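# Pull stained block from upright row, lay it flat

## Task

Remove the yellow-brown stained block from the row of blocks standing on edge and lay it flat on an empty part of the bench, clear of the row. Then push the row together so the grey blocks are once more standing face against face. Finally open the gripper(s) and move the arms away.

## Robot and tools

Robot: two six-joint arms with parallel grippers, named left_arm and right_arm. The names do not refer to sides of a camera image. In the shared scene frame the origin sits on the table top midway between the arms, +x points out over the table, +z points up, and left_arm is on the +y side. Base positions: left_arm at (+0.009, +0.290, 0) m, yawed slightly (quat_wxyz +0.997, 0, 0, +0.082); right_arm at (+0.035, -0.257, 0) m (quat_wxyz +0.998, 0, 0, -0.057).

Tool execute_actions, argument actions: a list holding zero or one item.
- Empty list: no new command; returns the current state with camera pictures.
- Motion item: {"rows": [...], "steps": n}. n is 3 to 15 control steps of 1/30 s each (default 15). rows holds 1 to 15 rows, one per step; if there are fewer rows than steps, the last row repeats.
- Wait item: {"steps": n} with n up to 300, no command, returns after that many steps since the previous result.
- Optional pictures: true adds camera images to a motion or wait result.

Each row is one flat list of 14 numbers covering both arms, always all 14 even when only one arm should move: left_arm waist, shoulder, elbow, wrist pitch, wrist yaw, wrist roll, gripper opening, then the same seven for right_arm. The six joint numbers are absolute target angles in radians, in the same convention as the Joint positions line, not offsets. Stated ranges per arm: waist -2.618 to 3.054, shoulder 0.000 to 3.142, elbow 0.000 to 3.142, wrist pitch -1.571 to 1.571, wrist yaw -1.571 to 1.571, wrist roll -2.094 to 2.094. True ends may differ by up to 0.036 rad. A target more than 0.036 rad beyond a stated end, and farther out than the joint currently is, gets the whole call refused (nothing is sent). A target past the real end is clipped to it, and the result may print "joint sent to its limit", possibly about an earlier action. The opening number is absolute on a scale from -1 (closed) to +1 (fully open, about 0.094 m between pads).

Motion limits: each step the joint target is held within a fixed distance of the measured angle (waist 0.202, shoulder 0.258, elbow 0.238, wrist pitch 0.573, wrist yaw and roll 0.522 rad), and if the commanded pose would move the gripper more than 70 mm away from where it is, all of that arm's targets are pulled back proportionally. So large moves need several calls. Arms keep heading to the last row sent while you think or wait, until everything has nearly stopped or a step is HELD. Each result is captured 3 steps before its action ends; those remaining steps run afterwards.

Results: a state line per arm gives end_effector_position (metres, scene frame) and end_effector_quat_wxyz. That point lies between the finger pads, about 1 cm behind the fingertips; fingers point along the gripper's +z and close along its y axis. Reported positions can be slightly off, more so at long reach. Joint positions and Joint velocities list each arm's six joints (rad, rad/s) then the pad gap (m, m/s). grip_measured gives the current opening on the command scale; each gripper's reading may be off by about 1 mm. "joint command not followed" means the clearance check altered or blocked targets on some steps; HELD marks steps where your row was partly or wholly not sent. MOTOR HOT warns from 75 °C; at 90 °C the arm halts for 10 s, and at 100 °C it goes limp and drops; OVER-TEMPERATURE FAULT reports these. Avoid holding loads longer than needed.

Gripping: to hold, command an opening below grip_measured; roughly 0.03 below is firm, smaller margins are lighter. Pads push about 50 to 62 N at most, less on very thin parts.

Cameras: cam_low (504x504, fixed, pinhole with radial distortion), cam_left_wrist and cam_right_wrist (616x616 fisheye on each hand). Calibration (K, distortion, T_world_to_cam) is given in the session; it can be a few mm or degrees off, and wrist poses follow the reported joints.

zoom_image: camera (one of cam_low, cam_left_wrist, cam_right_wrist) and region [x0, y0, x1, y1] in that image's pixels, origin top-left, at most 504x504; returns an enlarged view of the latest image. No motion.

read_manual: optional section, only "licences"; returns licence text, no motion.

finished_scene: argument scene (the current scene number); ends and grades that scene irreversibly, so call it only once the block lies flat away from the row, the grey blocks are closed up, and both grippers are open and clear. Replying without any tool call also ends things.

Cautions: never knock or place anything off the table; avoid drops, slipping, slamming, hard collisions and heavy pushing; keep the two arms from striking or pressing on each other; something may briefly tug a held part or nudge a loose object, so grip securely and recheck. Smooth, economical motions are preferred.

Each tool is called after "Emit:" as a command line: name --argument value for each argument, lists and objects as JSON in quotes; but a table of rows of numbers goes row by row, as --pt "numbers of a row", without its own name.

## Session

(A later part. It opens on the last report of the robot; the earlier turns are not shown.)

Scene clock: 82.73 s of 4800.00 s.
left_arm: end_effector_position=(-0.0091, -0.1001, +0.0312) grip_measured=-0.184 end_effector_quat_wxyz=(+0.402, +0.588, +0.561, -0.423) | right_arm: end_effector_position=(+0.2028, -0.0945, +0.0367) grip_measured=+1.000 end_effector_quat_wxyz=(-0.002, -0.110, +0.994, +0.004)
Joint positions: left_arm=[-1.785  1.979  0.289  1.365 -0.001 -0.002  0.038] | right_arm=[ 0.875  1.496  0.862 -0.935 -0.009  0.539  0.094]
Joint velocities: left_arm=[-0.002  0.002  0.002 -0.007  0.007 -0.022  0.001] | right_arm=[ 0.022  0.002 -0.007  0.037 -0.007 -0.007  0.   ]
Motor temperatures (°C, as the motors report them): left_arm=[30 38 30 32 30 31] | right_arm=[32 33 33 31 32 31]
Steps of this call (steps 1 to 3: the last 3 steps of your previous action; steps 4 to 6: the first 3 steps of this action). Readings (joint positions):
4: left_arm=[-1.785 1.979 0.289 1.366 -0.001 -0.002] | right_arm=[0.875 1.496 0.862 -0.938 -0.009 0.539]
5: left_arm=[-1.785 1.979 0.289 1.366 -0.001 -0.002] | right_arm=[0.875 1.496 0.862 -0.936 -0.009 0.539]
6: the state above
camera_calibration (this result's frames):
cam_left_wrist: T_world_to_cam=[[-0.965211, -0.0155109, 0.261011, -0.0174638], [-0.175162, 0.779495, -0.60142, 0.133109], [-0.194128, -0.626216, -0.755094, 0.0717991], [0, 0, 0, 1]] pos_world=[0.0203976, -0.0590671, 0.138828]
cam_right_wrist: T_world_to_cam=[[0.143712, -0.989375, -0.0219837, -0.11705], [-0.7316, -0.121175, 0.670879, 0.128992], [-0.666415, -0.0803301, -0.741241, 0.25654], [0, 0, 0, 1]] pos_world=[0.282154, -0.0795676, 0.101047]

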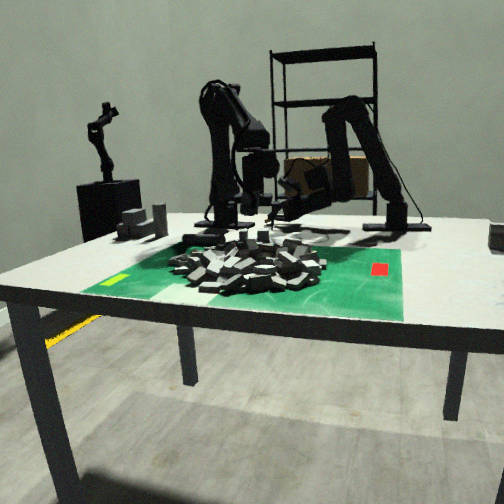

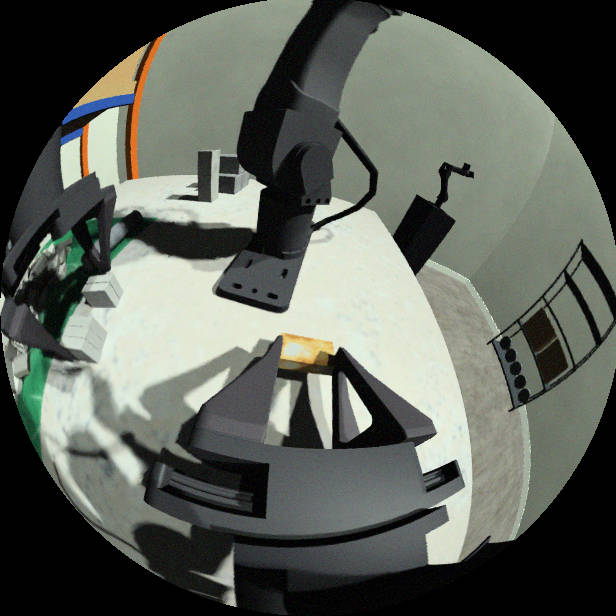

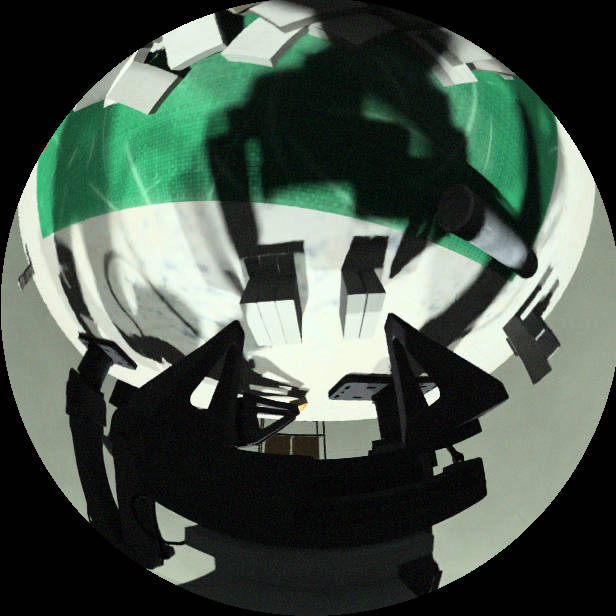

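Emit:
zoom_image --camera "cam_right_wrist" --region '[220, 270, 410, 360]'

Emit:
zoom_image --camera "cam_left_wrist" --region '[230, 300, 370, 410]'

Emit:
zoom_image --camera "cam_low" --region '[220, 190, 320, 250]'

Region (220, 270, 410, 360) of cam_right_wrist's 616x616 image, scaled by 2.653, with more detail than that image has; it fills the top 239 rows of this view, and the rest is white.

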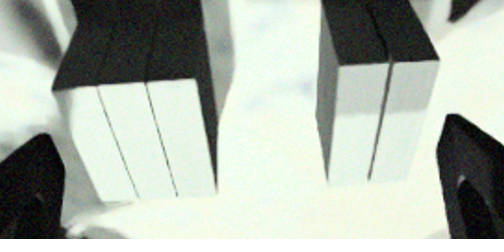

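Region (230, 300, 370, 410) of cam_left_wrist's 616x616 image, scaled by 3.600, with more detail than that image has; it fills the top 396 rows of this view, and the rest is white.

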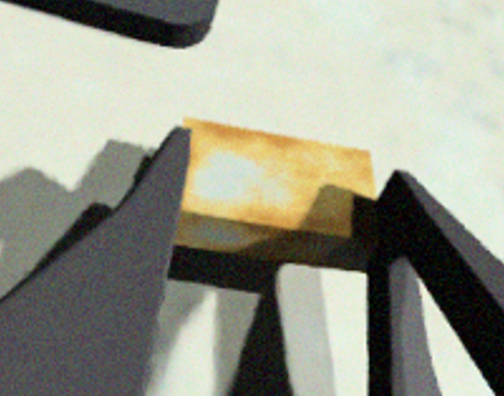

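Region (220, 190, 320, 250) of cam_low's 504x504 image, scaled by 5.040, with more detail than that image has; it fills the top 302 rows of this view, and the rest is white.

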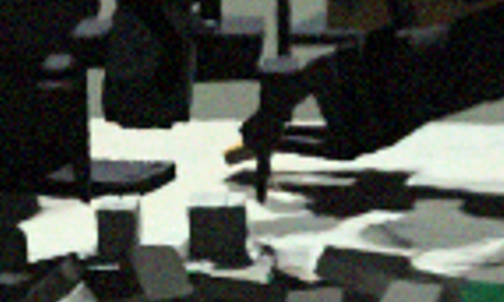

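Emit:
execute_actions --actions '[{"rows": [[-1.789,1.99,0.287,1.367,-0.005,-0.007,-0.214,0.8665,1.503,0.841,-0.915,0,0.538,1],[-1.789,1.99,0.287,1.3655,-0.005,-0.007,-0.214,0.8665,1.506,0.838,-0.909,0,0.538,1],[-1.789,1.99,0.287,1.3637,-0.005,-0.007,-0.214,0.8665,1.5095,0.834,-0.902,0,0.538,1],[-1.789,1.99,0.287,1.3617,-0.005,-0.007,-0.214,0.8665,1.513,0.829,-0.894,0,0.538,1],[-1.789,1.99,0.287,1.3595,-0.005,-0.007,-0.214,0.8665,1.517,0.8235,-0.885,0,0.538,1],[-1.789,1.99,0.287,1.3573,-0.005,-0.007,-0.214,0.8665,1.521,0.818,-0.876,0,0.538,1],[-1.789,1.99,0.287,1.3551,-0.005,-0.007,-0.214,0.8665,1.525,0.812,-0.867,0,0.538,1],[-1.789,1.99,0.287,1.3529,-0.005,-0.007,-0.214,0.8665,1.5287,0.8065,-0.858,0,0.538,1],[-1.789,1.99,0.287,1.3508,-0.005,-0.007,-0.214,0.8665,1.532,0.801,-0.850,0,0.538,1],[-1.789,1.99,0.287,1.349,-0.005,-0.007,-0.214,0.8665,1.5348,0.7965,-0.843,0,0.538,1],[-1.789,1.99,0.287,1.3473,-0.005,-0.007,-0.214,0.8665,1.5368,0.793,-0.838,0,0.538,1],[-1.789,1.99,0.287,1.346,-0.005,-0.007,-0.214,0.8665,1.538,0.791,-0.835,0,0.538,1]], "steps": 15}]'

Emit:
execute_actions --actions '[{"rows": [[-1.789,1.99,0.287,1.346,-0.005,-0.007,-0.214,0.8665,1.538,0.791,-0.835,0,0.538,1]], "steps": 8}]' --pictures true

Scene clock: 83.97 s of 4800.00 s.
left_arm: end_effector_position=(-0.0091, -0.0989, +0.0276) grip_measured=-0.184 end_effector_quat_wxyz=(+0.398, +0.591, +0.564, -0.418) | right_arm: end_effector_position=(+0.2006, -0.0965, +0.0201) grip_measured=+1.000 end_effector_quat_wxyz=(-0.007, -0.110, +0.994, +0.001)
Joint positions: left_arm=[-1.785  1.979  0.289  1.349 -0.001 -0.002  0.038] | right_arm=[ 0.875  1.525  0.817 -0.872 -0.009  0.539  0.094]
Joint velocities: left_arm=[ 0.002 -0.012 -0.002 -0.007 -0.022 -0.022  0.   ] | right_arm=[-0.022  0.1   -0.134  0.095 -0.022 -0.081  0.   ]
Motor temperatures (°C, as the motors report them): left_arm=[30 38 30 32 30 31] | right_arm=[32 33 33 31 32 31]
Steps of this call (steps 1 to 3: the last 3 steps of your previous action; steps 4 to 15: the robot went on to your last target; steps 16 to 25: nothing new was sent; steps 26 to 37: the first 12 steps of this action). Readings (joint positions):
26: left_arm=[-1.785 1.979 0.289 1.364 -0.001 -0.002] | right_arm=[0.875 1.496 0.862 -0.930 -0.009 0.539]
27: left_arm=[-1.785 1.979 0.289 1.363 -0.001 -0.002] | right_arm=[0.875 1.496 0.862 -0.930 -0.009 0.539]
29: left_arm=[-1.785 1.979 0.289 1.362 -0.001 -0.002] | right_arm=[0.875 1.496 0.862 -0.924 -0.009 0.539]
33: left_arm=[-1.785 1.979 0.289 1.356 -0.001 -0.002] | right_arm=[0.875 1.506 0.843 -0.896 -0.009 0.539]
37: the state above

Scene clock: 84.23 s of 4800.00 s.
left_arm: end_effector_position=(-0.0090, -0.0983, +0.0260) grip_measured=-0.184 end_effector_quat_wxyz=(+0.396, +0.592, +0.565, -0.416) | right_arm: end_effector_position=(+0.2019, -0.0953, +0.0174) grip_measured=+1.000 end_effector_quat_wxyz=(-0.004, -0.110, +0.994, +0.003)
Joint positions: left_arm=[-1.785  1.979  0.289  1.343 -0.001 -0.002  0.038] | right_arm=[ 0.875  1.53   0.81  -0.853 -0.009  0.539  0.094]
Joint velocities: left_arm=[-0.012  0.002 -0.002  0.007 -0.022  0.051 -0.001] | right_arm=[-0.012  0.017  0.007  0.066 -0.037  0.022  0.   ]
Motor temperatures (°C, as the motors report them): left_arm=[30 38 30 32 30 31] | right_arm=[32 33 33 31 32 31]
Steps of this call (steps 1 to 3: the last 3 steps of your previous action; steps 4 to 8: the first 5 steps of this action). Readings (joint positions):
4: left_arm=[-1.785 1.979 0.289 1.345 -0.001 -0.002] | right_arm=[0.875 1.530 0.810 -0.861 -0.009 0.539]
5: left_arm=[-1.785 1.979 0.289 1.344 -0.001 -0.002] | right_arm=[0.875 1.530 0.810 -0.858 -0.009 0.539]
7: left_arm=[-1.785 1.979 0.289 1.343 -0.001 -0.002] | right_arm=[0.875 1.530 0.810 -0.854 -0.009 0.539]
8: the state above
camera_calibration (this result's frames):
cam_left_wrist: T_world_to_cam=[[-0.965498, -0.0212627, 0.259539, -0.0165228], [-0.174507, 0.792596, -0.584242, 0.129434], [-0.193287, -0.609376, -0.768961, 0.0710574], [0, 0, 0, 1]] pos_world=[0.020369, -0.0596397, 0.13455]
cam_right_wrist: T_world_to_cam=[[0.143654, -0.98943, -0.0197808, -0.118222], [-0.729741, -0.119409, 0.673215, 0.140909], [-0.668462, -0.0822753, -0.739182, 0.241783], [0, 0, 0, 1]] pos_world=[0.281433, -0.0802534, 0.0815214]

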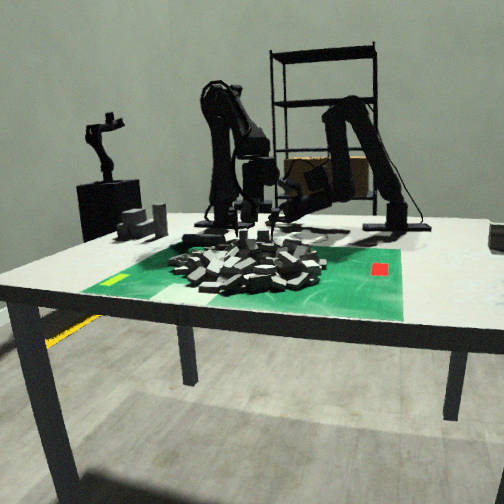

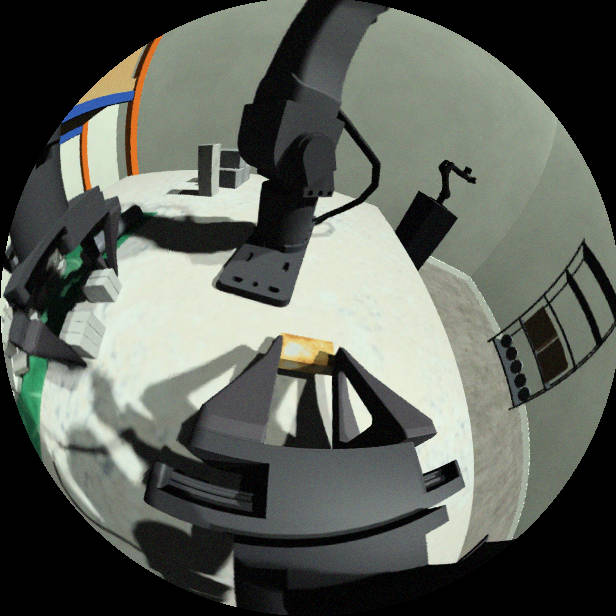

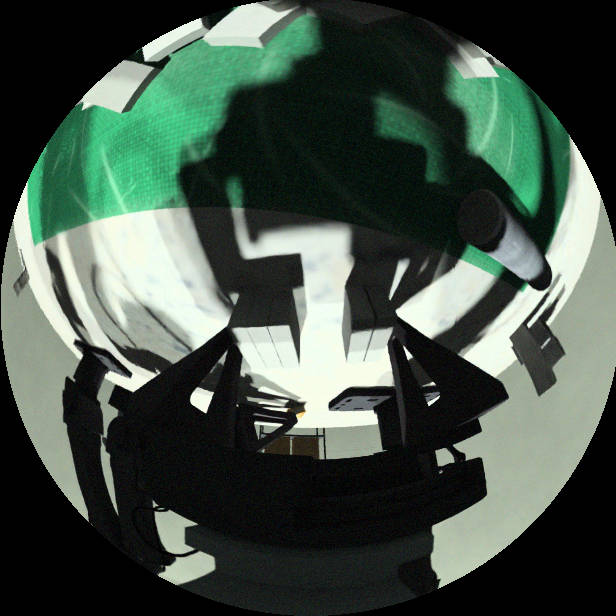

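Emit:
zoom_image --camera "cam_right_wrist" --region '[210, 280, 420, 400]'

Emit:
zoom_image --camera "cam_left_wrist" --region '[230, 300, 370, 410]'

Emit:
zoom_image --camera "cam_low" --region '[220, 190, 320, 250]'

Region (210, 280, 420, 400) of cam_right_wrist's 616x616 image, scaled by 2.400, with more detail than that image has; it fills the top 288 rows of this view, and the rest is white.

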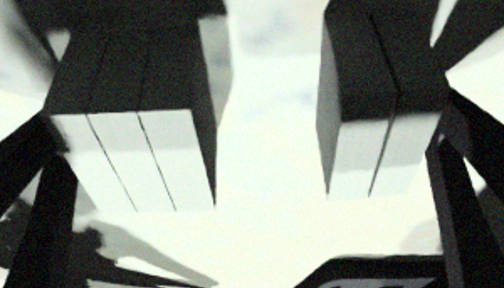

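Region (230, 300, 370, 410) of cam_left_wrist's 616x616 image, scaled by 3.600, with more detail than that image has; it fills the top 396 rows of this view, and the rest is white.

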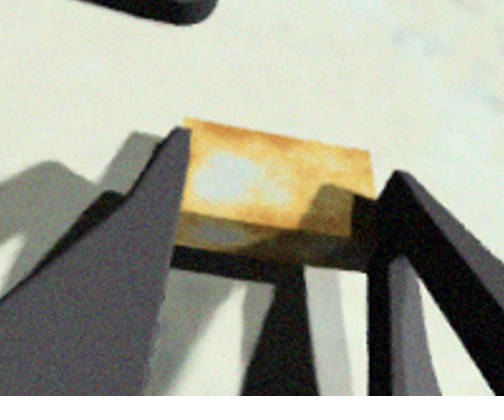

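Region (220, 190, 320, 250) of cam_low's 504x504 image, scaled by 5.040, with more detail than that image has; it fills the top 302 rows of this view, and the rest is white.

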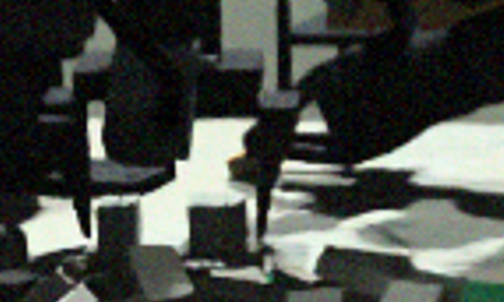

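Emit:
execute_actions --actions '[{"rows": [[-1.789,1.99,0.287,1.345,-0.005,-0.007,-0.214,0.8665,1.538,0.791,-0.835,0,0.538,0.93],[-1.789,1.99,0.287,1.344,-0.005,-0.007,-0.214,0.8665,1.538,0.791,-0.835,0,0.538,0.87],[-1.789,1.99,0.287,1.343,-0.005,-0.007,-0.214,0.8665,1.538,0.791,-0.835,0,0.538,0.82],[-1.789,1.99,0.287,1.342,-0.005,-0.007,-0.214,0.8665,1.538,0.791,-0.835,0,0.538,0.79],[-1.789,1.99,0.287,1.341,-0.005,-0.007,-0.214,0.8665,1.538,0.791,-0.835,0,0.538,0.765],[-1.789,1.99,0.287,1.340,-0.005,-0.007,-0.214,0.8665,1.538,0.791,-0.835,0,0.538,0.74],[-1.789,1.99,0.287,1.339,-0.005,-0.007,-0.214,0.8665,1.538,0.791,-0.835,0,0.538,0.71],[-1.789,1.99,0.287,1.338,-0.005,-0.007,-0.214,0.8665,1.538,0.791,-0.835,0,0.538,0.68],[-1.789,1.99,0.287,1.337,-0.005,-0.007,-0.214,0.8665,1.538,0.791,-0.835,0,0.538,0.65],[-1.789,1.99,0.287,1.336,-0.005,-0.007,-0.214,0.8665,1.538,0.791,-0.835,0,0.538,0.62],[-1.789,1.99,0.287,1.335,-0.005,-0.007,-0.214,0.8665,1.538,0.791,-0.835,0,0.538,0.59],[-1.789,1.99,0.287,1.334,-0.005,-0.007,-0.214,0.8665,1.538,0.791,-0.835,0,0.538,0.56],[-1.789,1.99,0.287,1.333,-0.005,-0.007,-0.214,0.8665,1.538,0.791,-0.835,0,0.538,0.53],[-1.789,1.99,0.287,1.332,-0.005,-0.007,-0.214,0.8665,1.538,0.791,-0.835,0,0.538,0.50],[-1.789,1.99,0.287,1.331,-0.005,-0.007,-0.214,0.8665,1.538,0.791,-0.835,0,0.538,0.47]], "steps": 15}]' --pictures true

Scene clock: 85.50 s of 4800.00 s.
left_arm: end_effector_position=(-0.0090, -0.0976, +0.0241) grip_measured=-0.184 end_effector_quat_wxyz=(+0.393, +0.594, +0.567, -0.414) | right_arm: end_effector_position=(+0.2029, -0.0945, +0.0174) grip_measured=+0.576 end_effector_quat_wxyz=(-0.001, -0.110, +0.994, +0.004)
Joint positions: left_arm=[-1.785  1.979  0.289  1.334 -0.001 -0.002  0.038] | right_arm=[ 0.875  1.53   0.81  -0.847 -0.009  0.539  0.074]
Joint velocities: left_arm=[ 0.002  0.002 -0.002  0.022  0.037 -0.037 -0.   ] | right_arm=[-0.007  0.007 -0.007 -0.007 -0.066 -0.007 -0.029]
Motor temperatures (°C, as the motors report them): left_arm=[30 37 30 33 30 31] | right_arm=[32 33 33 31 32 31]
Steps of this call (steps 1 to 3: the last 3 steps of your previous action; steps 4 to 15: the robot went on to your last target; steps 16 to 26: nothing new was sent; steps 27 to 38: the first 12 steps of this action). Readings (joint positions):
27: left_arm=[-1.785 1.979 0.289 1.342 -0.001 -0.002] | right_arm=[0.875 1.530 0.810 -0.848 -0.009 0.539]
28: left_arm=[-1.785 1.979 0.289 1.341 -0.001 -0.002] | right_arm=[0.875 1.530 0.810 -0.848 -0.009 0.539]
30: left_arm=[-1.785 1.979 0.289 1.341 -0.001 -0.002] | right_arm=[0.875 1.530 0.810 -0.848 -0.009 0.539]
34: left_arm=[-1.785 1.979 0.289 1.338 -0.001 -0.002] | right_arm=[0.875 1.530 0.810 -0.848 -0.009 0.539]
38: the state above
camera_calibration (this result's frames):
cam_left_wrist: T_world_to_cam=[[-0.965607, -0.0234357, 0.258948, -0.0161634], [-0.174264, 0.797466, -0.577651, 0.128046], [-0.192964, -0.602909, -0.774122, 0.0707545], [0, 0, 0, 1]] pos_world=[0.0203594, -0.0598322, 0.132924]
cam_right_wrist: T_world_to_cam=[[0.143742, -0.989358, -0.0225534, -0.117473], [-0.732517, -0.121694, 0.669783, 0.142157], [-0.6654, -0.0797548, -0.742215, 0.242198], [0, 0, 0, 1]] pos_world=[0.282176, -0.0796067, 0.0818996]

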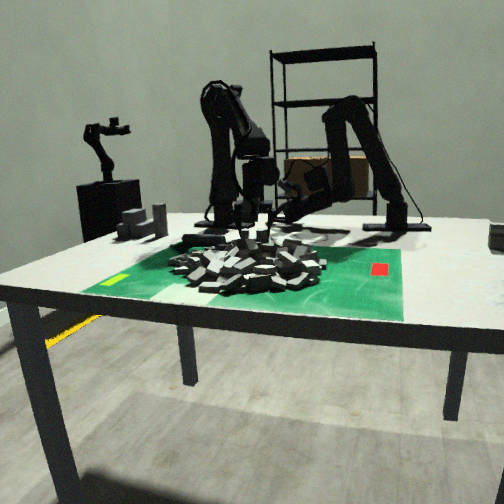

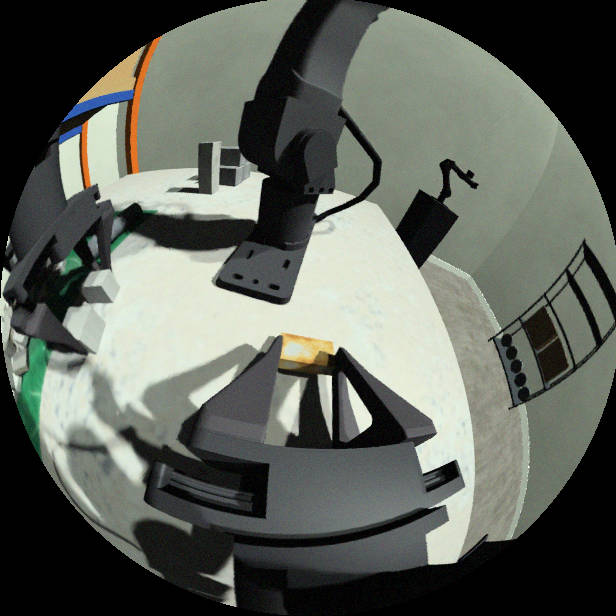

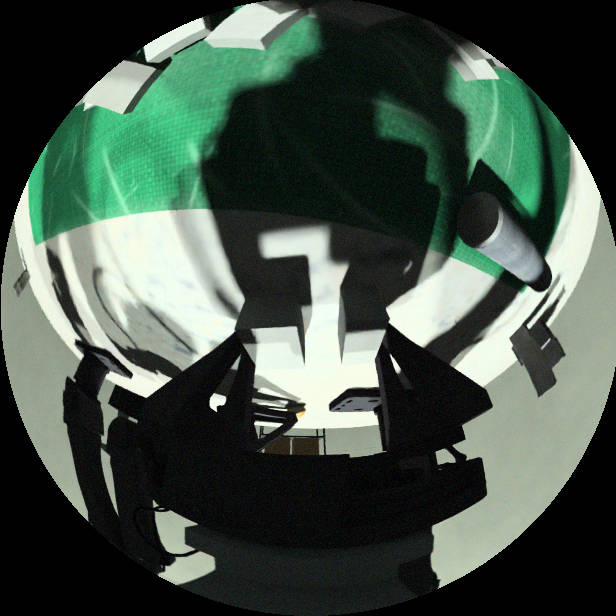

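Emit:
execute_actions --actions '[{"rows": [[-1.789,1.99,0.287,1.330,-0.005,-0.007,-0.214,0.8665,1.538,0.791,-0.835,0,0.538,0.44],[-1.789,1.99,0.287,1.329,-0.005,-0.007,-0.214,0.8665,1.538,0.791,-0.835,0,0.538,0.41],[-1.789,1.99,0.287,1.328,-0.005,-0.007,-0.214,0.8665,1.538,0.791,-0.835,0,0.538,0.38],[-1.789,1.99,0.287,1.327,-0.005,-0.007,-0.214,0.8665,1.538,0.791,-0.835,0,0.538,0.35],[-1.789,1.99,0.287,1.326,-0.005,-0.007,-0.214,0.8665,1.538,0.791,-0.835,0,0.538,0.32],[-1.789,1.99,0.287,1.325,-0.005,-0.007,-0.214,0.8665,1.538,0.791,-0.835,0,0.538,0.29],[-1.789,1.99,0.287,1.324,-0.005,-0.007,-0.214,0.8665,1.538,0.791,-0.835,0,0.538,0.265],[-1.789,1.99,0.287,1.323,-0.005,-0.007,-0.214,0.8665,1.538,0.791,-0.835,0,0.538,0.24],[-1.789,1.99,0.287,1.322,-0.005,-0.007,-0.214,0.8665,1.538,0.791,-0.835,0,0.538,0.22],[-1.789,1.99,0.287,1.321,-0.005,-0.007,-0.214,0.8665,1.538,0.791,-0.835,0,0.538,0.20],[-1.789,1.99,0.287,1.320,-0.005,-0.007,-0.214,0.8665,1.538,0.791,-0.835,0,0.538,0.185],[-1.789,1.99,0.287,1.320,-0.005,-0.007,-0.214,0.8665,1.538,0.791,-0.835,0,0.538,0.17],[-1.789,1.99,0.287,1.320,-0.005,-0.007,-0.214,0.8665,1.538,0.791,-0.835,0,0.538,0.155],[-1.789,1.99,0.287,1.320,-0.005,-0.007,-0.214,0.8665,1.538,0.791,-0.835,0,0.538,0.142],[-1.789,1.99,0.287,1.320,-0.005,-0.007,-0.214,0.8665,1.538,0.791,-0.835,0,0.538,0.13]], "steps": 15}]'

Emit:
execute_actions --actions '[{"rows": [[-1.789,1.99,0.287,1.320,-0.005,-0.007,-0.214,0.8665,1.538,0.791,-0.835,0,0.538,0.13]], "steps": 9}]' --pictures true

Scene clock: 86.40 s of 4800.00 s.
left_arm: end_effector_position=(-0.0090, -0.0974, +0.0236) grip_measured=-0.184 end_effector_quat_wxyz=(+0.393, +0.594, +0.567, -0.413) | right_arm: end_effector_position=(+0.2032, -0.0943, +0.0174) grip_measured=+0.179 end_effector_quat_wxyz=(-0.001, -0.110, +0.994, +0.005)
Joint positions: left_arm=[-1.785  1.979  0.289  1.332 -0.001 -0.002  0.038] | right_arm=[ 0.875  1.53   0.81  -0.846 -0.008  0.539  0.055]
Joint velocities: left_arm=[-0.012 -0.007  0.002 -0.022 -0.022 -0.007  0.001] | right_arm=[-0.012  0.007  0.012  0.022  0.037 -0.051 -0.015]
Motor temperatures (°C, as the motors report them): left_arm=[30 37 30 33 30 31] | right_arm=[32 33 33 31 32 31]
Steps of this call (steps 1 to 3: the last 3 steps of your previous action; steps 4 to 15: the robot went on to your last target; steps 16 to 27: the first 12 steps of this action). Readings (joint positions):
16: left_arm=[-1.785 1.979 0.289 1.333 -0.001 -0.002] | right_arm=[0.875 1.530 0.810 -0.847 -0.008 0.539]
17: left_arm=[-1.785 1.979 0.289 1.333 -0.001 -0.002] | right_arm=[0.875 1.530 0.810 -0.847 -0.008 0.539]
19: left_arm=[-1.785 1.979 0.289 1.333 -0.001 -0.002] | right_arm=[0.875 1.530 0.810 -0.846 -0.008 0.539]
23: left_arm=[-1.785 1.979 0.289 1.333 -0.001 -0.002] | right_arm=[0.875 1.530 0.810 -0.846 -0.008 0.539]
27: the state above

Scene clock: 86.70 s of 4800.00 s.
left_arm: end_effector_position=(-0.0090, -0.0974, +0.0236) grip_measured=-0.184 end_effector_quat_wxyz=(+0.393, +0.594, +0.567, -0.413) | right_arm: end_effector_position=(+0.2032, -0.0943, +0.0174) grip_measured=+0.132 end_effector_quat_wxyz=(-0.001, -0.110, +0.994, +0.005)
Joint positions: left_arm=[-1.785  1.979  0.289  1.332 -0.001 -0.002  0.038] | right_arm=[ 0.875  1.53   0.81  -0.846 -0.008  0.539  0.053]
Joint velocities: left_arm=[-0.017 -0.022 -0.002 -0.037 -0.007  0.051 -0.   ] | right_arm=[-0.002 -0.007  0.002 -0.007  0.022  0.037 -0.001]
Motor temperatures (°C, as the motors report them): left_arm=[30 37 30 33 30 31] | right_arm=[32 33 33 31 32 31]
Steps of this call (steps 1 to 3: the last 3 steps of your previous action; steps 4 to 9: the first 6 steps of this action). Readings (joint positions):
4: left_arm=[-1.785 1.979 0.289 1.332 -0.001 -0.002] | right_arm=[0.875 1.530 0.810 -0.846 -0.008 0.539]
5: left_arm=[-1.785 1.979 0.289 1.332 -0.001 -0.002] | right_arm=[0.875 1.530 0.810 -0.846 -0.008 0.539]
7: left_arm=[-1.785 1.979 0.289 1.332 -0.001 -0.002] | right_arm=[0.875 1.530 0.810 -0.846 -0.008 0.539]
9: the state above
camera_calibration (this result's frames):
cam_left_wrist: T_world_to_cam=[[-0.965632, -0.0239289, 0.258811, -0.0160815], [-0.174209, 0.798565, -0.576147, 0.12773], [-0.192891, -0.601433, -0.775288, 0.070684], [0, 0, 0, 1]] pos_world=[0.0203573, -0.059874, 0.132554]
cam_right_wrist: T_world_to_cam=[[0.143765, -0.989347, -0.0229028, -0.117362], [-0.733249, -0.122036, 0.66892, 0.142491], [-0.664588, -0.0793738, -0.742982, 0.242263], [0, 0, 0, 1]] pos_world=[0.282359, -0.0794932, 0.081994]

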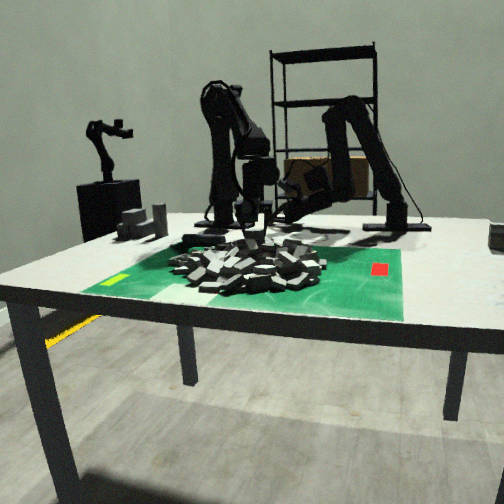

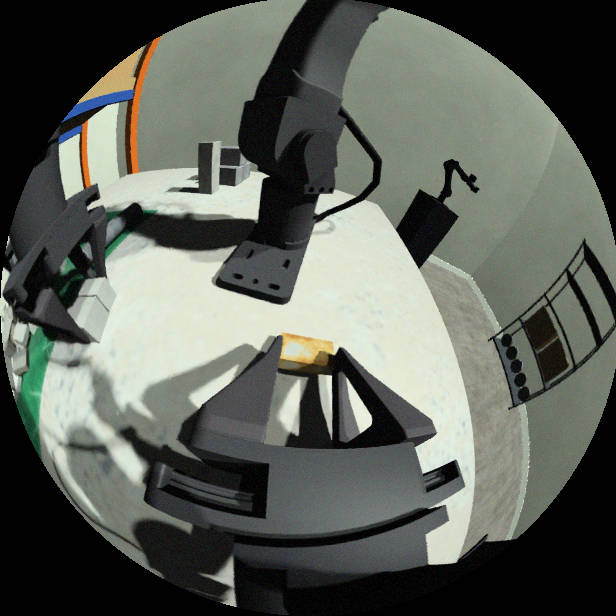

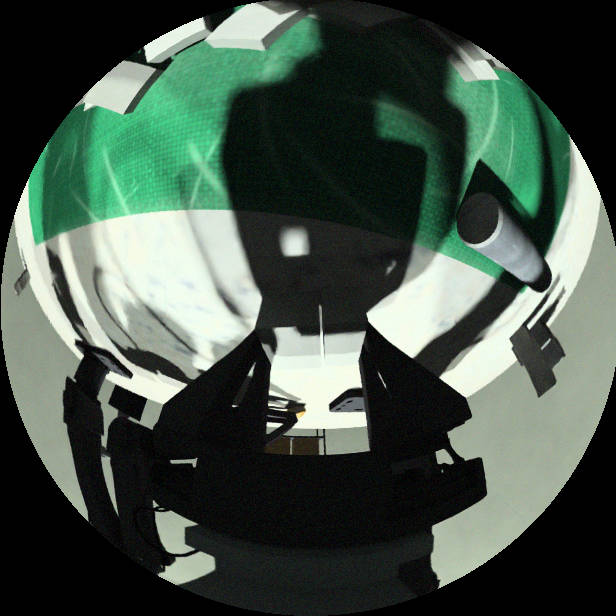

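Emit:
execute_actions --actions '[{"rows": [[-1.789,1.99,0.287,1.322,-0.005,-0.007,-0.206,0.8665,1.538,0.791,-0.835,0,0.538,0.122],[-1.789,1.99,0.287,1.324,-0.005,-0.007,-0.200,0.8665,1.538,0.791,-0.835,0,0.538,0.115],[-1.789,1.99,0.287,1.324,-0.005,-0.007,-0.196,0.8665,1.538,0.791,-0.835,0,0.538,0.108],[-1.789,1.99,0.287,1.324,-0.005,-0.007,-0.193,0.8665,1.538,0.791,-0.835,0,0.538,0.102],[-1.789,1.99,0.287,1.324,-0.005,-0.007,-0.190,0.8665,1.538,0.791,-0.835,0,0.538,0.096],[-1.789,1.99,0.287,1.324,-0.005,-0.007,-0.188,0.8665,1.538,0.791,-0.835,0,0.538,0.09],[-1.789,1.99,0.287,1.324,-0.005,-0.007,-0.186,0.8665,1.538,0.791,-0.835,0,0.538,0.085],[-1.789,1.99,0.287,1.324,-0.005,-0.007,-0.184,0.8665,1.538,0.791,-0.835,0,0.538,0.08],[-1.789,1.99,0.287,1.324,-0.005,-0.007,-0.182,0.8665,1.538,0.791,-0.835,0,0.538,0.08],[-1.789,1.99,0.287,1.324,-0.005,-0.007,-0.180,0.8665,1.538,0.791,-0.835,0,0.538,0.08],[-1.789,1.99,0.287,1.324,-0.005,-0.007,-0.178,0.8665,1.538,0.791,-0.835,0,0.538,0.08],[-1.789,1.99,0.287,1.324,-0.005,-0.007,-0.176,0.8665,1.538,0.791,-0.835,0,0.538,0.08],[-1.789,1.99,0.287,1.324,-0.005,-0.007,-0.174,0.8665,1.538,0.791,-0.835,0,0.538,0.08],[-1.789,1.99,0.287,1.324,-0.005,-0.007,-0.172,0.8665,1.538,0.791,-0.835,0,0.538,0.08],[-1.789,1.99,0.287,1.324,-0.005,-0.007,-0.170,0.8665,1.538,0.791,-0.835,0,0.538,0.08]], "steps": 15}]'

Emit:
execute_actions --actions '[{"rows": [[-1.789,1.99,0.287,1.326,-0.005,-0.007,-0.165,0.8665,1.538,0.791,-0.835,0,0.538,0.08],[-1.789,1.99,0.287,1.328,-0.005,-0.007,-0.16,0.8665,1.538,0.791,-0.835,0,0.538,0.08],[-1.789,1.99,0.287,1.330,-0.005,-0.007,-0.15,0.8665,1.538,0.791,-0.835,0,0.538,0.08]], "steps": 8}]' --pictures true

Scene clock: 88.50 s of 4800.00 s.
left_arm: end_effector_position=(-0.0090, -0.0974, +0.0236) grip_measured=-0.166 end_effector_quat_wxyz=(+0.393, +0.594, +0.567, -0.413) | right_arm: end_effector_position=(+0.2032, -0.0942, +0.0174) grip_measured=+0.085 end_effector_quat_wxyz=(-0.001, -0.110, +0.994, +0.005)
Joint positions: left_arm=[-1.785  1.979  0.289  1.332 -0.001 -0.002  0.039] | right_arm=[ 0.875  1.53   0.81  -0.846 -0.008  0.539  0.051]
Joint velocities: left_arm=[-0.002  0.002 -0.002 -0.081  0.037  0.007  0.001] | right_arm=[ 0.007 -0.007  0.002  0.022 -0.051  0.022 -0.001]
Motor temperatures (°C, as the motors report them): left_arm=[30 37 30 33 30 31] | right_arm=[32 33 32 31 32 31]
Steps of this call (steps 1 to 3: the last 3 steps of your previous action; steps 4 to 15: the robot went on to your last target; steps 16 to 42: nothing new was sent; steps 43 to 54: the first 12 steps of this action). Readings (joint positions):
43: left_arm=[-1.785 1.979 0.289 1.332 -0.001 -0.002] | right_arm=[0.875 1.530 0.810 -0.846 -0.008 0.539]
44: left_arm=[-1.785 1.979 0.289 1.332 -0.001 -0.002] | right_arm=[0.875 1.530 0.810 -0.846 -0.008 0.539]
46: left_arm=[-1.785 1.979 0.289 1.332 -0.001 -0.002] | right_arm=[0.875 1.530 0.810 -0.846 -0.008 0.539]
50: left_arm=[-1.785 1.979 0.289 1.332 -0.001 -0.002] | right_arm=[0.875 1.530 0.810 -0.846 -0.008 0.539]
54: the state above

Scene clock: 88.77 s of 4800.00 s.
left_arm: end_effector_position=(-0.0090, -0.0974, +0.0236) grip_measured=-0.146 end_effector_quat_wxyz=(+0.393, +0.594, +0.567, -0.413) | right_arm: end_effector_position=(+0.2032, -0.0942, +0.0174) grip_measured=+0.085 end_effector_quat_wxyz=(-0.001, -0.110, +0.994, +0.005)
Joint positions: left_arm=[-1.785  1.979  0.289  1.332 -0.001 -0.002  0.04 ] | right_arm=[ 0.875  1.53   0.81  -0.846 -0.008  0.539  0.051]
Joint velocities: left_arm=[ 0.007  0.002  0.012 -0.007  0.007 -0.037  0.   ] | right_arm=[-0.012  0.012 -0.002 -0.066  0.022 -0.037  0.001]
Motor temperatures (°C, as the motors report them): left_arm=[30 37 30 33 30 31] | right_arm=[32 32 32 31 32 31]
Steps of this call (steps 1 to 3: the last 3 steps of your previous action; steps 4 to 8: the first 5 steps of this action). Readings (joint positions):
4: left_arm=[-1.785 1.979 0.289 1.332 -0.001 -0.002] | right_arm=[0.875 1.530 0.810 -0.846 -0.008 0.539]
5: left_arm=[-1.785 1.979 0.289 1.332 -0.001 -0.002] | right_arm=[0.875 1.530 0.810 -0.846 -0.008 0.539]
7: left_arm=[-1.785 1.979 0.289 1.332 -0.001 -0.002] | right_arm=[0.875 1.530 0.810 -0.846 -0.008 0.539]
8: the state above
camera_calibration (this result's frames):
cam_left_wrist: T_world_to_cam=[[-0.965632, -0.0239289, 0.258811, -0.0160815], [-0.174209, 0.798565, -0.576147, 0.12773], [-0.192891, -0.601433, -0.775288, 0.070684], [0, 0, 0, 1]] pos_world=[0.0203573, -0.059874, 0.132554]
cam_right_wrist: T_world_to_cam=[[0.143771, -0.989341, -0.023123, -0.117304], [-0.733434, -0.122211, 0.668685, 0.142574], [-0.664383, -0.0791785, -0.743186, 0.242294], [0, 0, 0, 1]] pos_world=[0.28241, -0.0794448, 0.0820202]

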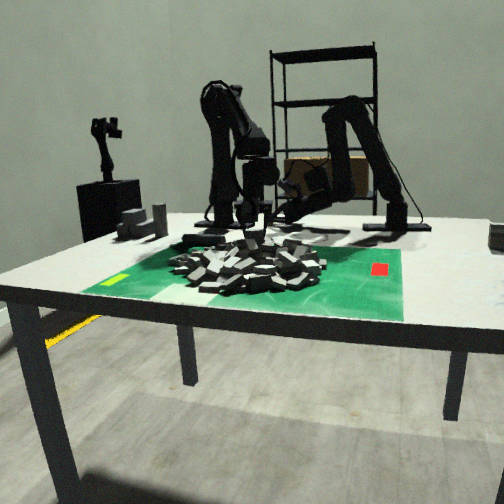

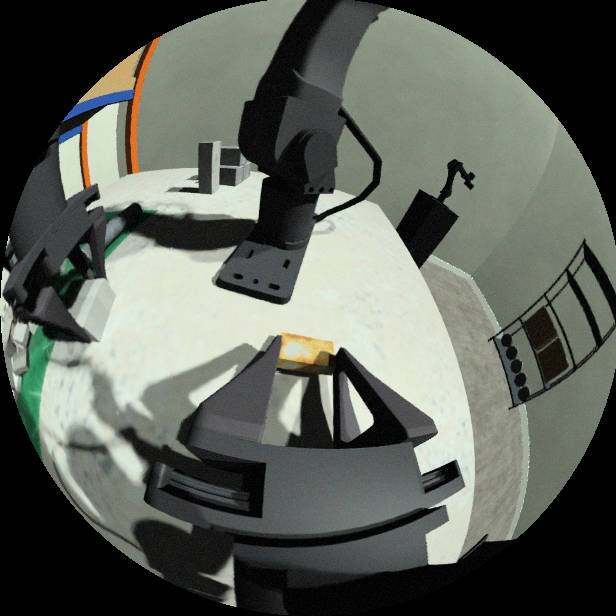

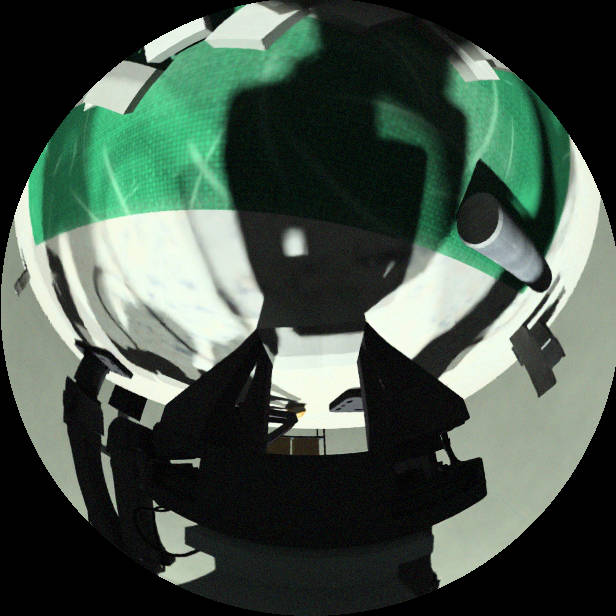

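Emit:
zoom_image --camera "cam_left_wrist" --region '[230, 300, 370, 410]'

Emit:
zoom_image --camera "cam_right_wrist" --region '[230, 300, 400, 420]'

Emit:
zoom_image --camera "cam_low" --region '[220, 190, 320, 250]'

Region (230, 300, 370, 410) of cam_left_wrist's 616x616 image, scaled by 3.600, with more detail than that image has; it fills the top 396 rows of this view, and the rest is white.

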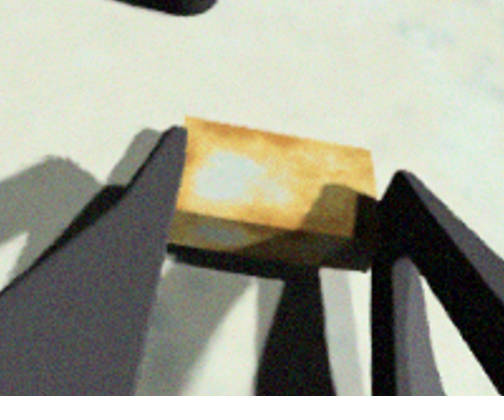

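Region (230, 300, 400, 420) of cam_right_wrist's 616x616 image, scaled by 2.965, with more detail than that image has; it fills the top 356 rows of this view, and the rest is white.

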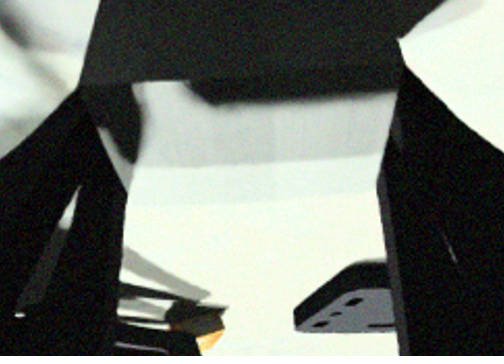

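Region (220, 190, 320, 250) of cam_low's 504x504 image, scaled by 5.040, with more detail than that image has; it fills the top 302 rows of this view, and the rest is white.

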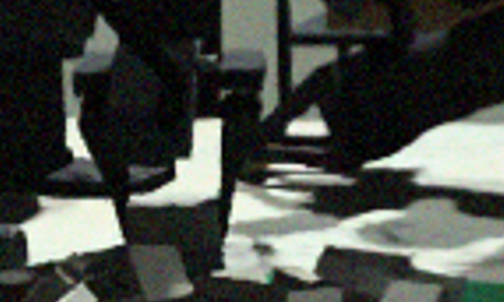

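Emit:
execute_actions --actions '[]'

Emit:
zoom_image --camera "cam_left_wrist" --region '[230, 300, 370, 410]'

Scene clock: 90.40 s of 4800.00 s.
left_arm: end_effector_position=(-0.0090, -0.0974, +0.0236) grip_measured=-0.146 end_effector_quat_wxyz=(+0.393, +0.594, +0.567, -0.413) | right_arm: end_effector_position=(+0.2032, -0.0942, +0.0174) grip_measured=+0.085 end_effector_quat_wxyz=(-0.001, -0.110, +0.994, +0.005)
Joint positions: left_arm=[-1.785  1.979  0.289  1.332 -0.001 -0.002  0.04 ] | right_arm=[ 0.875  1.53   0.81  -0.846 -0.008  0.539  0.051]
Joint velocities: left_arm=[-0.007 -0.017 -0.002  0.066 -0.051 -0.051 -0.   ] | right_arm=[-0.022  0.002  0.002  0.007 -0.022 -0.066  0.   ]
Motor temperatures (°C, as the motors report them): left_arm=[30 37 30 33 30 31] | right_arm=[32 32 32 31 32 31]
Kept back: nothing.
Steps of this call (steps 1 to 3: the last 3 steps of your previous action; steps 4 to 15: the robot went on to your last target; steps 16 to 49: nothing new was sent). Readings (joint positions):
1: left_arm=[-1.785 1.979 0.289 1.332 -0.001 -0.002] | right_arm=[0.875 1.530 0.810 -0.846 -0.008 0.539]
2: left_arm=[-1.785 1.979 0.289 1.332 -0.001 -0.002] | right_arm=[0.875 1.530 0.810 -0.846 -0.008 0.539]
4: left_arm=[-1.785 1.979 0.289 1.332 -0.001 -0.002] | right_arm=[0.875 1.530 0.810 -0.846 -0.008 0.539]
8: left_arm=[-1.785 1.979 0.289 1.332 -0.001 -0.002] | right_arm=[0.875 1.530 0.810 -0.846 -0.008 0.539]
49: the state above
All arms were judged still, so your last target was given up. Only a new action makes them travel on or press farther. Fingers that are still opening or closing keep moving.
camera_calibration (this result's frames):
cam_left_wrist: T_world_to_cam=[[-0.965632, -0.0239289, 0.258811, -0.0160815], [-0.174209, 0.798565, -0.576147, 0.12773], [-0.192891, -0.601433, -0.775288, 0.070684], [0, 0, 0, 1]] pos_world=[0.0203573, -0.059874, 0.132554]
cam_right_wrist: T_world_to_cam=[[0.143771, -0.989341, -0.023123, -0.117304], [-0.733434, -0.122211, 0.668685, 0.142574], [-0.664383, -0.0791785, -0.743186, 0.242294], [0, 0, 0, 1]] pos_world=[0.28241, -0.0794448, 0.0820202]

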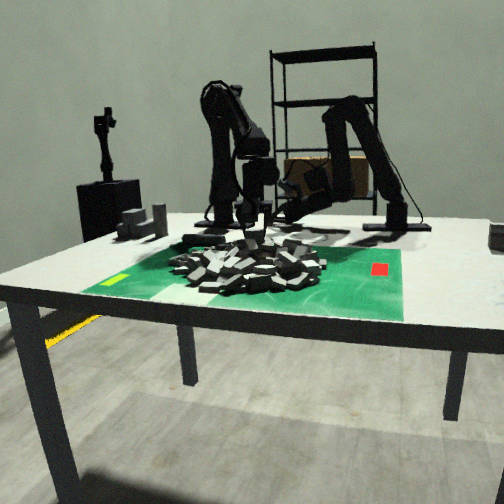

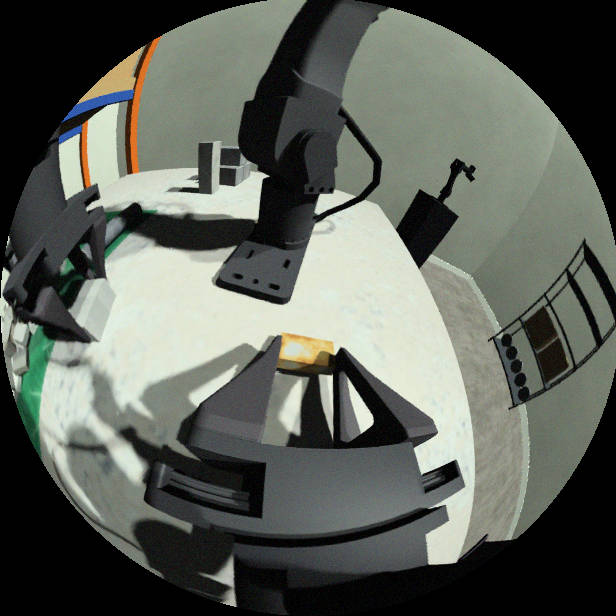

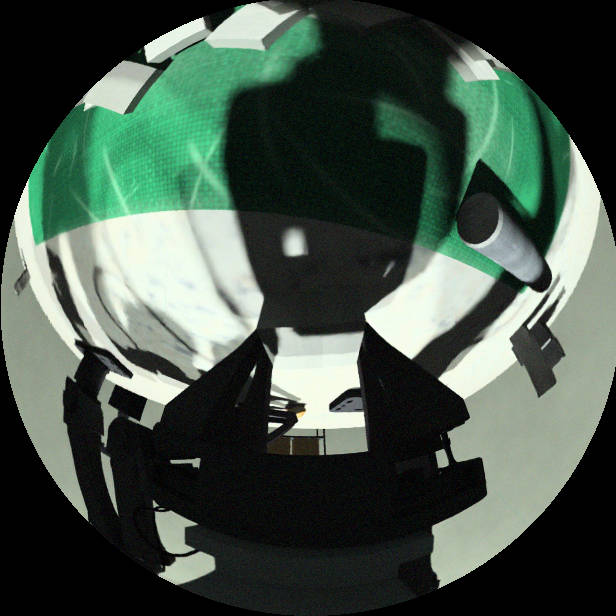

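Region (230, 300, 370, 410) of cam_left_wrist's 616x616 image, scaled by 3.600, with more detail than that image has; it fills the top 396 rows of this view, and the rest is white.

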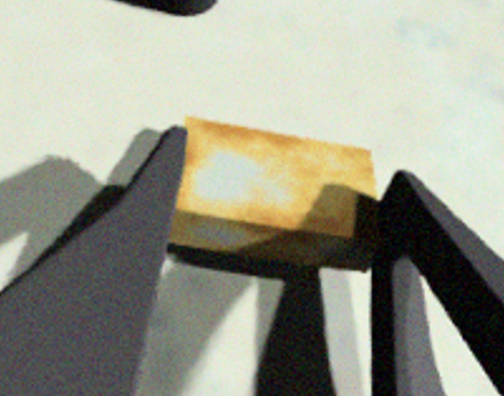

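Emit:
execute_actions --actions '[{"rows": [[-1.789,1.99,0.287,1.330,-0.005,-0.007,-0.146,0.8665,1.538,0.791,-0.835,0,0.538,0.076],[-1.789,1.99,0.287,1.330,-0.005,-0.007,-0.142,0.8665,1.538,0.791,-0.835,0,0.538,0.072],[-1.789,1.99,0.287,1.330,-0.005,-0.007,-0.138,0.8665,1.538,0.791,-0.835,0,0.538,0.068],[-1.789,1.99,0.287,1.330,-0.005,-0.007,-0.134,0.8665,1.538,0.791,-0.835,0,0.538,0.064],[-1.789,1.99,0.287,1.330,-0.005,-0.007,-0.130,0.8665,1.538,0.791,-0.835,0,0.538,0.06],[-1.789,1.99,0.287,1.330,-0.005,-0.007,-0.125,0.8665,1.538,0.791,-0.835,0,0.538,0.06],[-1.789,1.99,0.287,1.330,-0.005,-0.007,-0.120,0.8665,1.538,0.791,-0.835,0,0.538,0.06],[-1.789,1.99,0.287,1.330,-0.005,-0.007,-0.115,0.8665,1.538,0.791,-0.835,0,0.538,0.06],[-1.789,1.99,0.287,1.330,-0.005,-0.007,-0.110,0.8665,1.538,0.791,-0.835,0,0.538,0.06],[-1.789,1.99,0.287,1.330,-0.005,-0.007,-0.105,0.8665,1.538,0.791,-0.835,0,0.538,0.06],[-1.789,1.99,0.287,1.330,-0.005,-0.007,-0.10,0.8665,1.538,0.791,-0.835,0,0.538,0.06]], "steps": 15}]' --pictures true

Emit:
zoom_image --camera "cam_left_wrist" --region '[230, 300, 370, 410]'

Scene clock: 91.30 s of 4800.00 s.
left_arm: end_effector_position=(-0.0090, -0.0974, +0.0236) grip_measured=-0.102 end_effector_quat_wxyz=(+0.393, +0.594, +0.567, -0.413) | right_arm: end_effector_position=(+0.2032, -0.0942, +0.0174) grip_measured=+0.073 end_effector_quat_wxyz=(-0.001, -0.110, +0.994, +0.005)
Joint positions: left_arm=[-1.785  1.979  0.289  1.332 -0.001 -0.002  0.042] | right_arm=[ 0.875  1.53   0.81  -0.846 -0.008  0.539  0.05 ]
Joint velocities: left_arm=[ 0.007  0.002 -0.007 -0.051 -0.051  0.007  0.   ] | right_arm=[-0.002  0.007  0.007 -0.081 -0.022  0.037 -0.001]
Motor temperatures (°C, as the motors report them): left_arm=[30 37 30 33 30 31] | right_arm=[32 32 32 31 32 31]
Steps of this call (steps 1 to 15: nothing new was sent; steps 16 to 27: the first 12 steps of this action). Readings (joint positions):
16: left_arm=[-1.785 1.979 0.289 1.332 -0.001 -0.002] | right_arm=[0.875 1.530 0.810 -0.846 -0.008 0.539]
17: left_arm=[-1.785 1.979 0.289 1.332 -0.001 -0.002] | right_arm=[0.875 1.530 0.810 -0.846 -0.008 0.539]
19: left_arm=[-1.785 1.979 0.289 1.332 -0.001 -0.002] | right_arm=[0.875 1.530 0.810 -0.846 -0.008 0.539]
23: left_arm=[-1.785 1.979 0.289 1.332 -0.001 -0.002] | right_arm=[0.875 1.530 0.810 -0.846 -0.008 0.539]
27: the state above
camera_calibration (this result's frames):
cam_left_wrist: T_world_to_cam=[[-0.965632, -0.0239289, 0.258811, -0.0160815], [-0.174209, 0.798565, -0.576147, 0.12773], [-0.192891, -0.601433, -0.775288, 0.070684], [0, 0, 0, 1]] pos_world=[0.0203573, -0.059874, 0.132554]
cam_right_wrist: T_world_to_cam=[[0.143771, -0.989341, -0.023123, -0.117304], [-0.733434, -0.122211, 0.668685, 0.142574], [-0.664383, -0.0791785, -0.743186, 0.242294], [0, 0, 0, 1]] pos_world=[0.28241, -0.0794448, 0.0820202]

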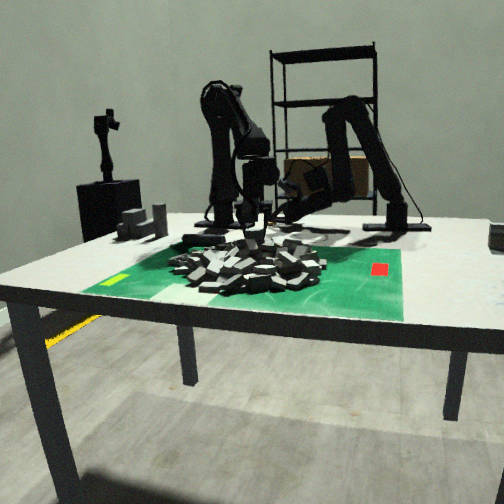

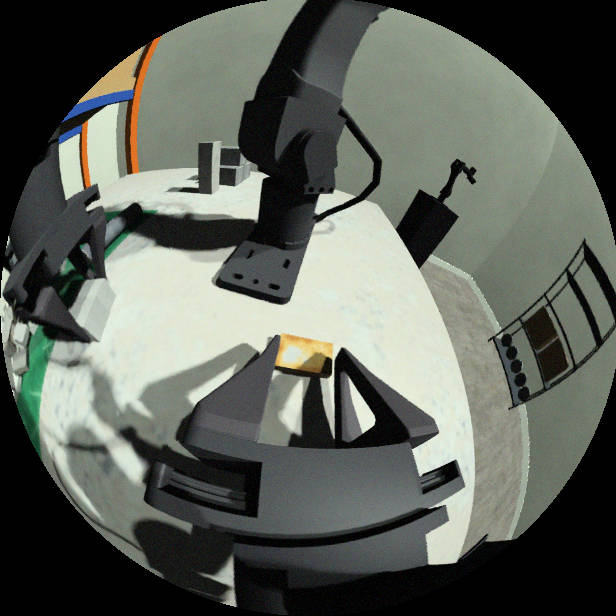

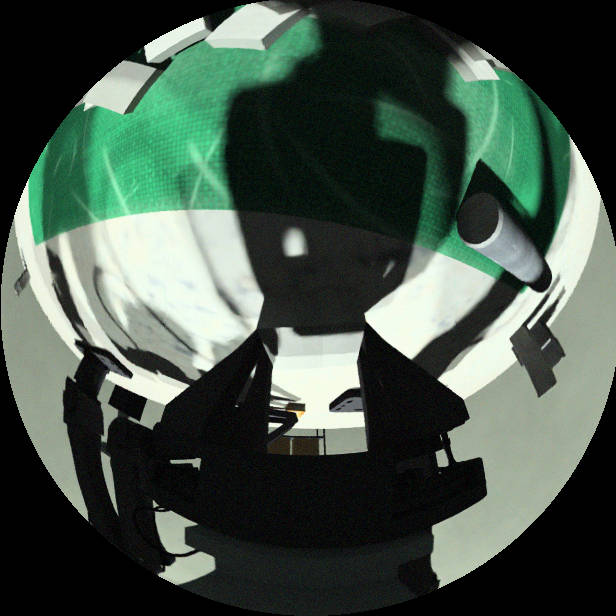

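Region (230, 300, 370, 410) of cam_left_wrist's 616x616 image, scaled by 3.600, with more detail than that image has; it fills the top 396 rows of this view, and the rest is white.

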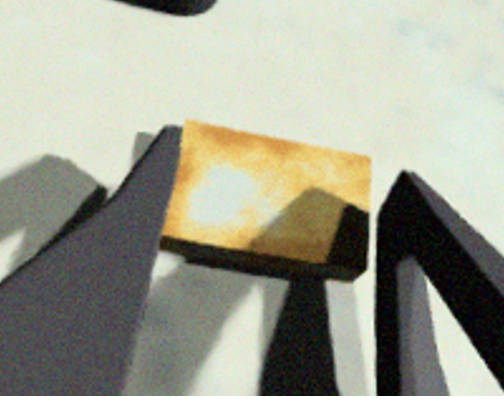

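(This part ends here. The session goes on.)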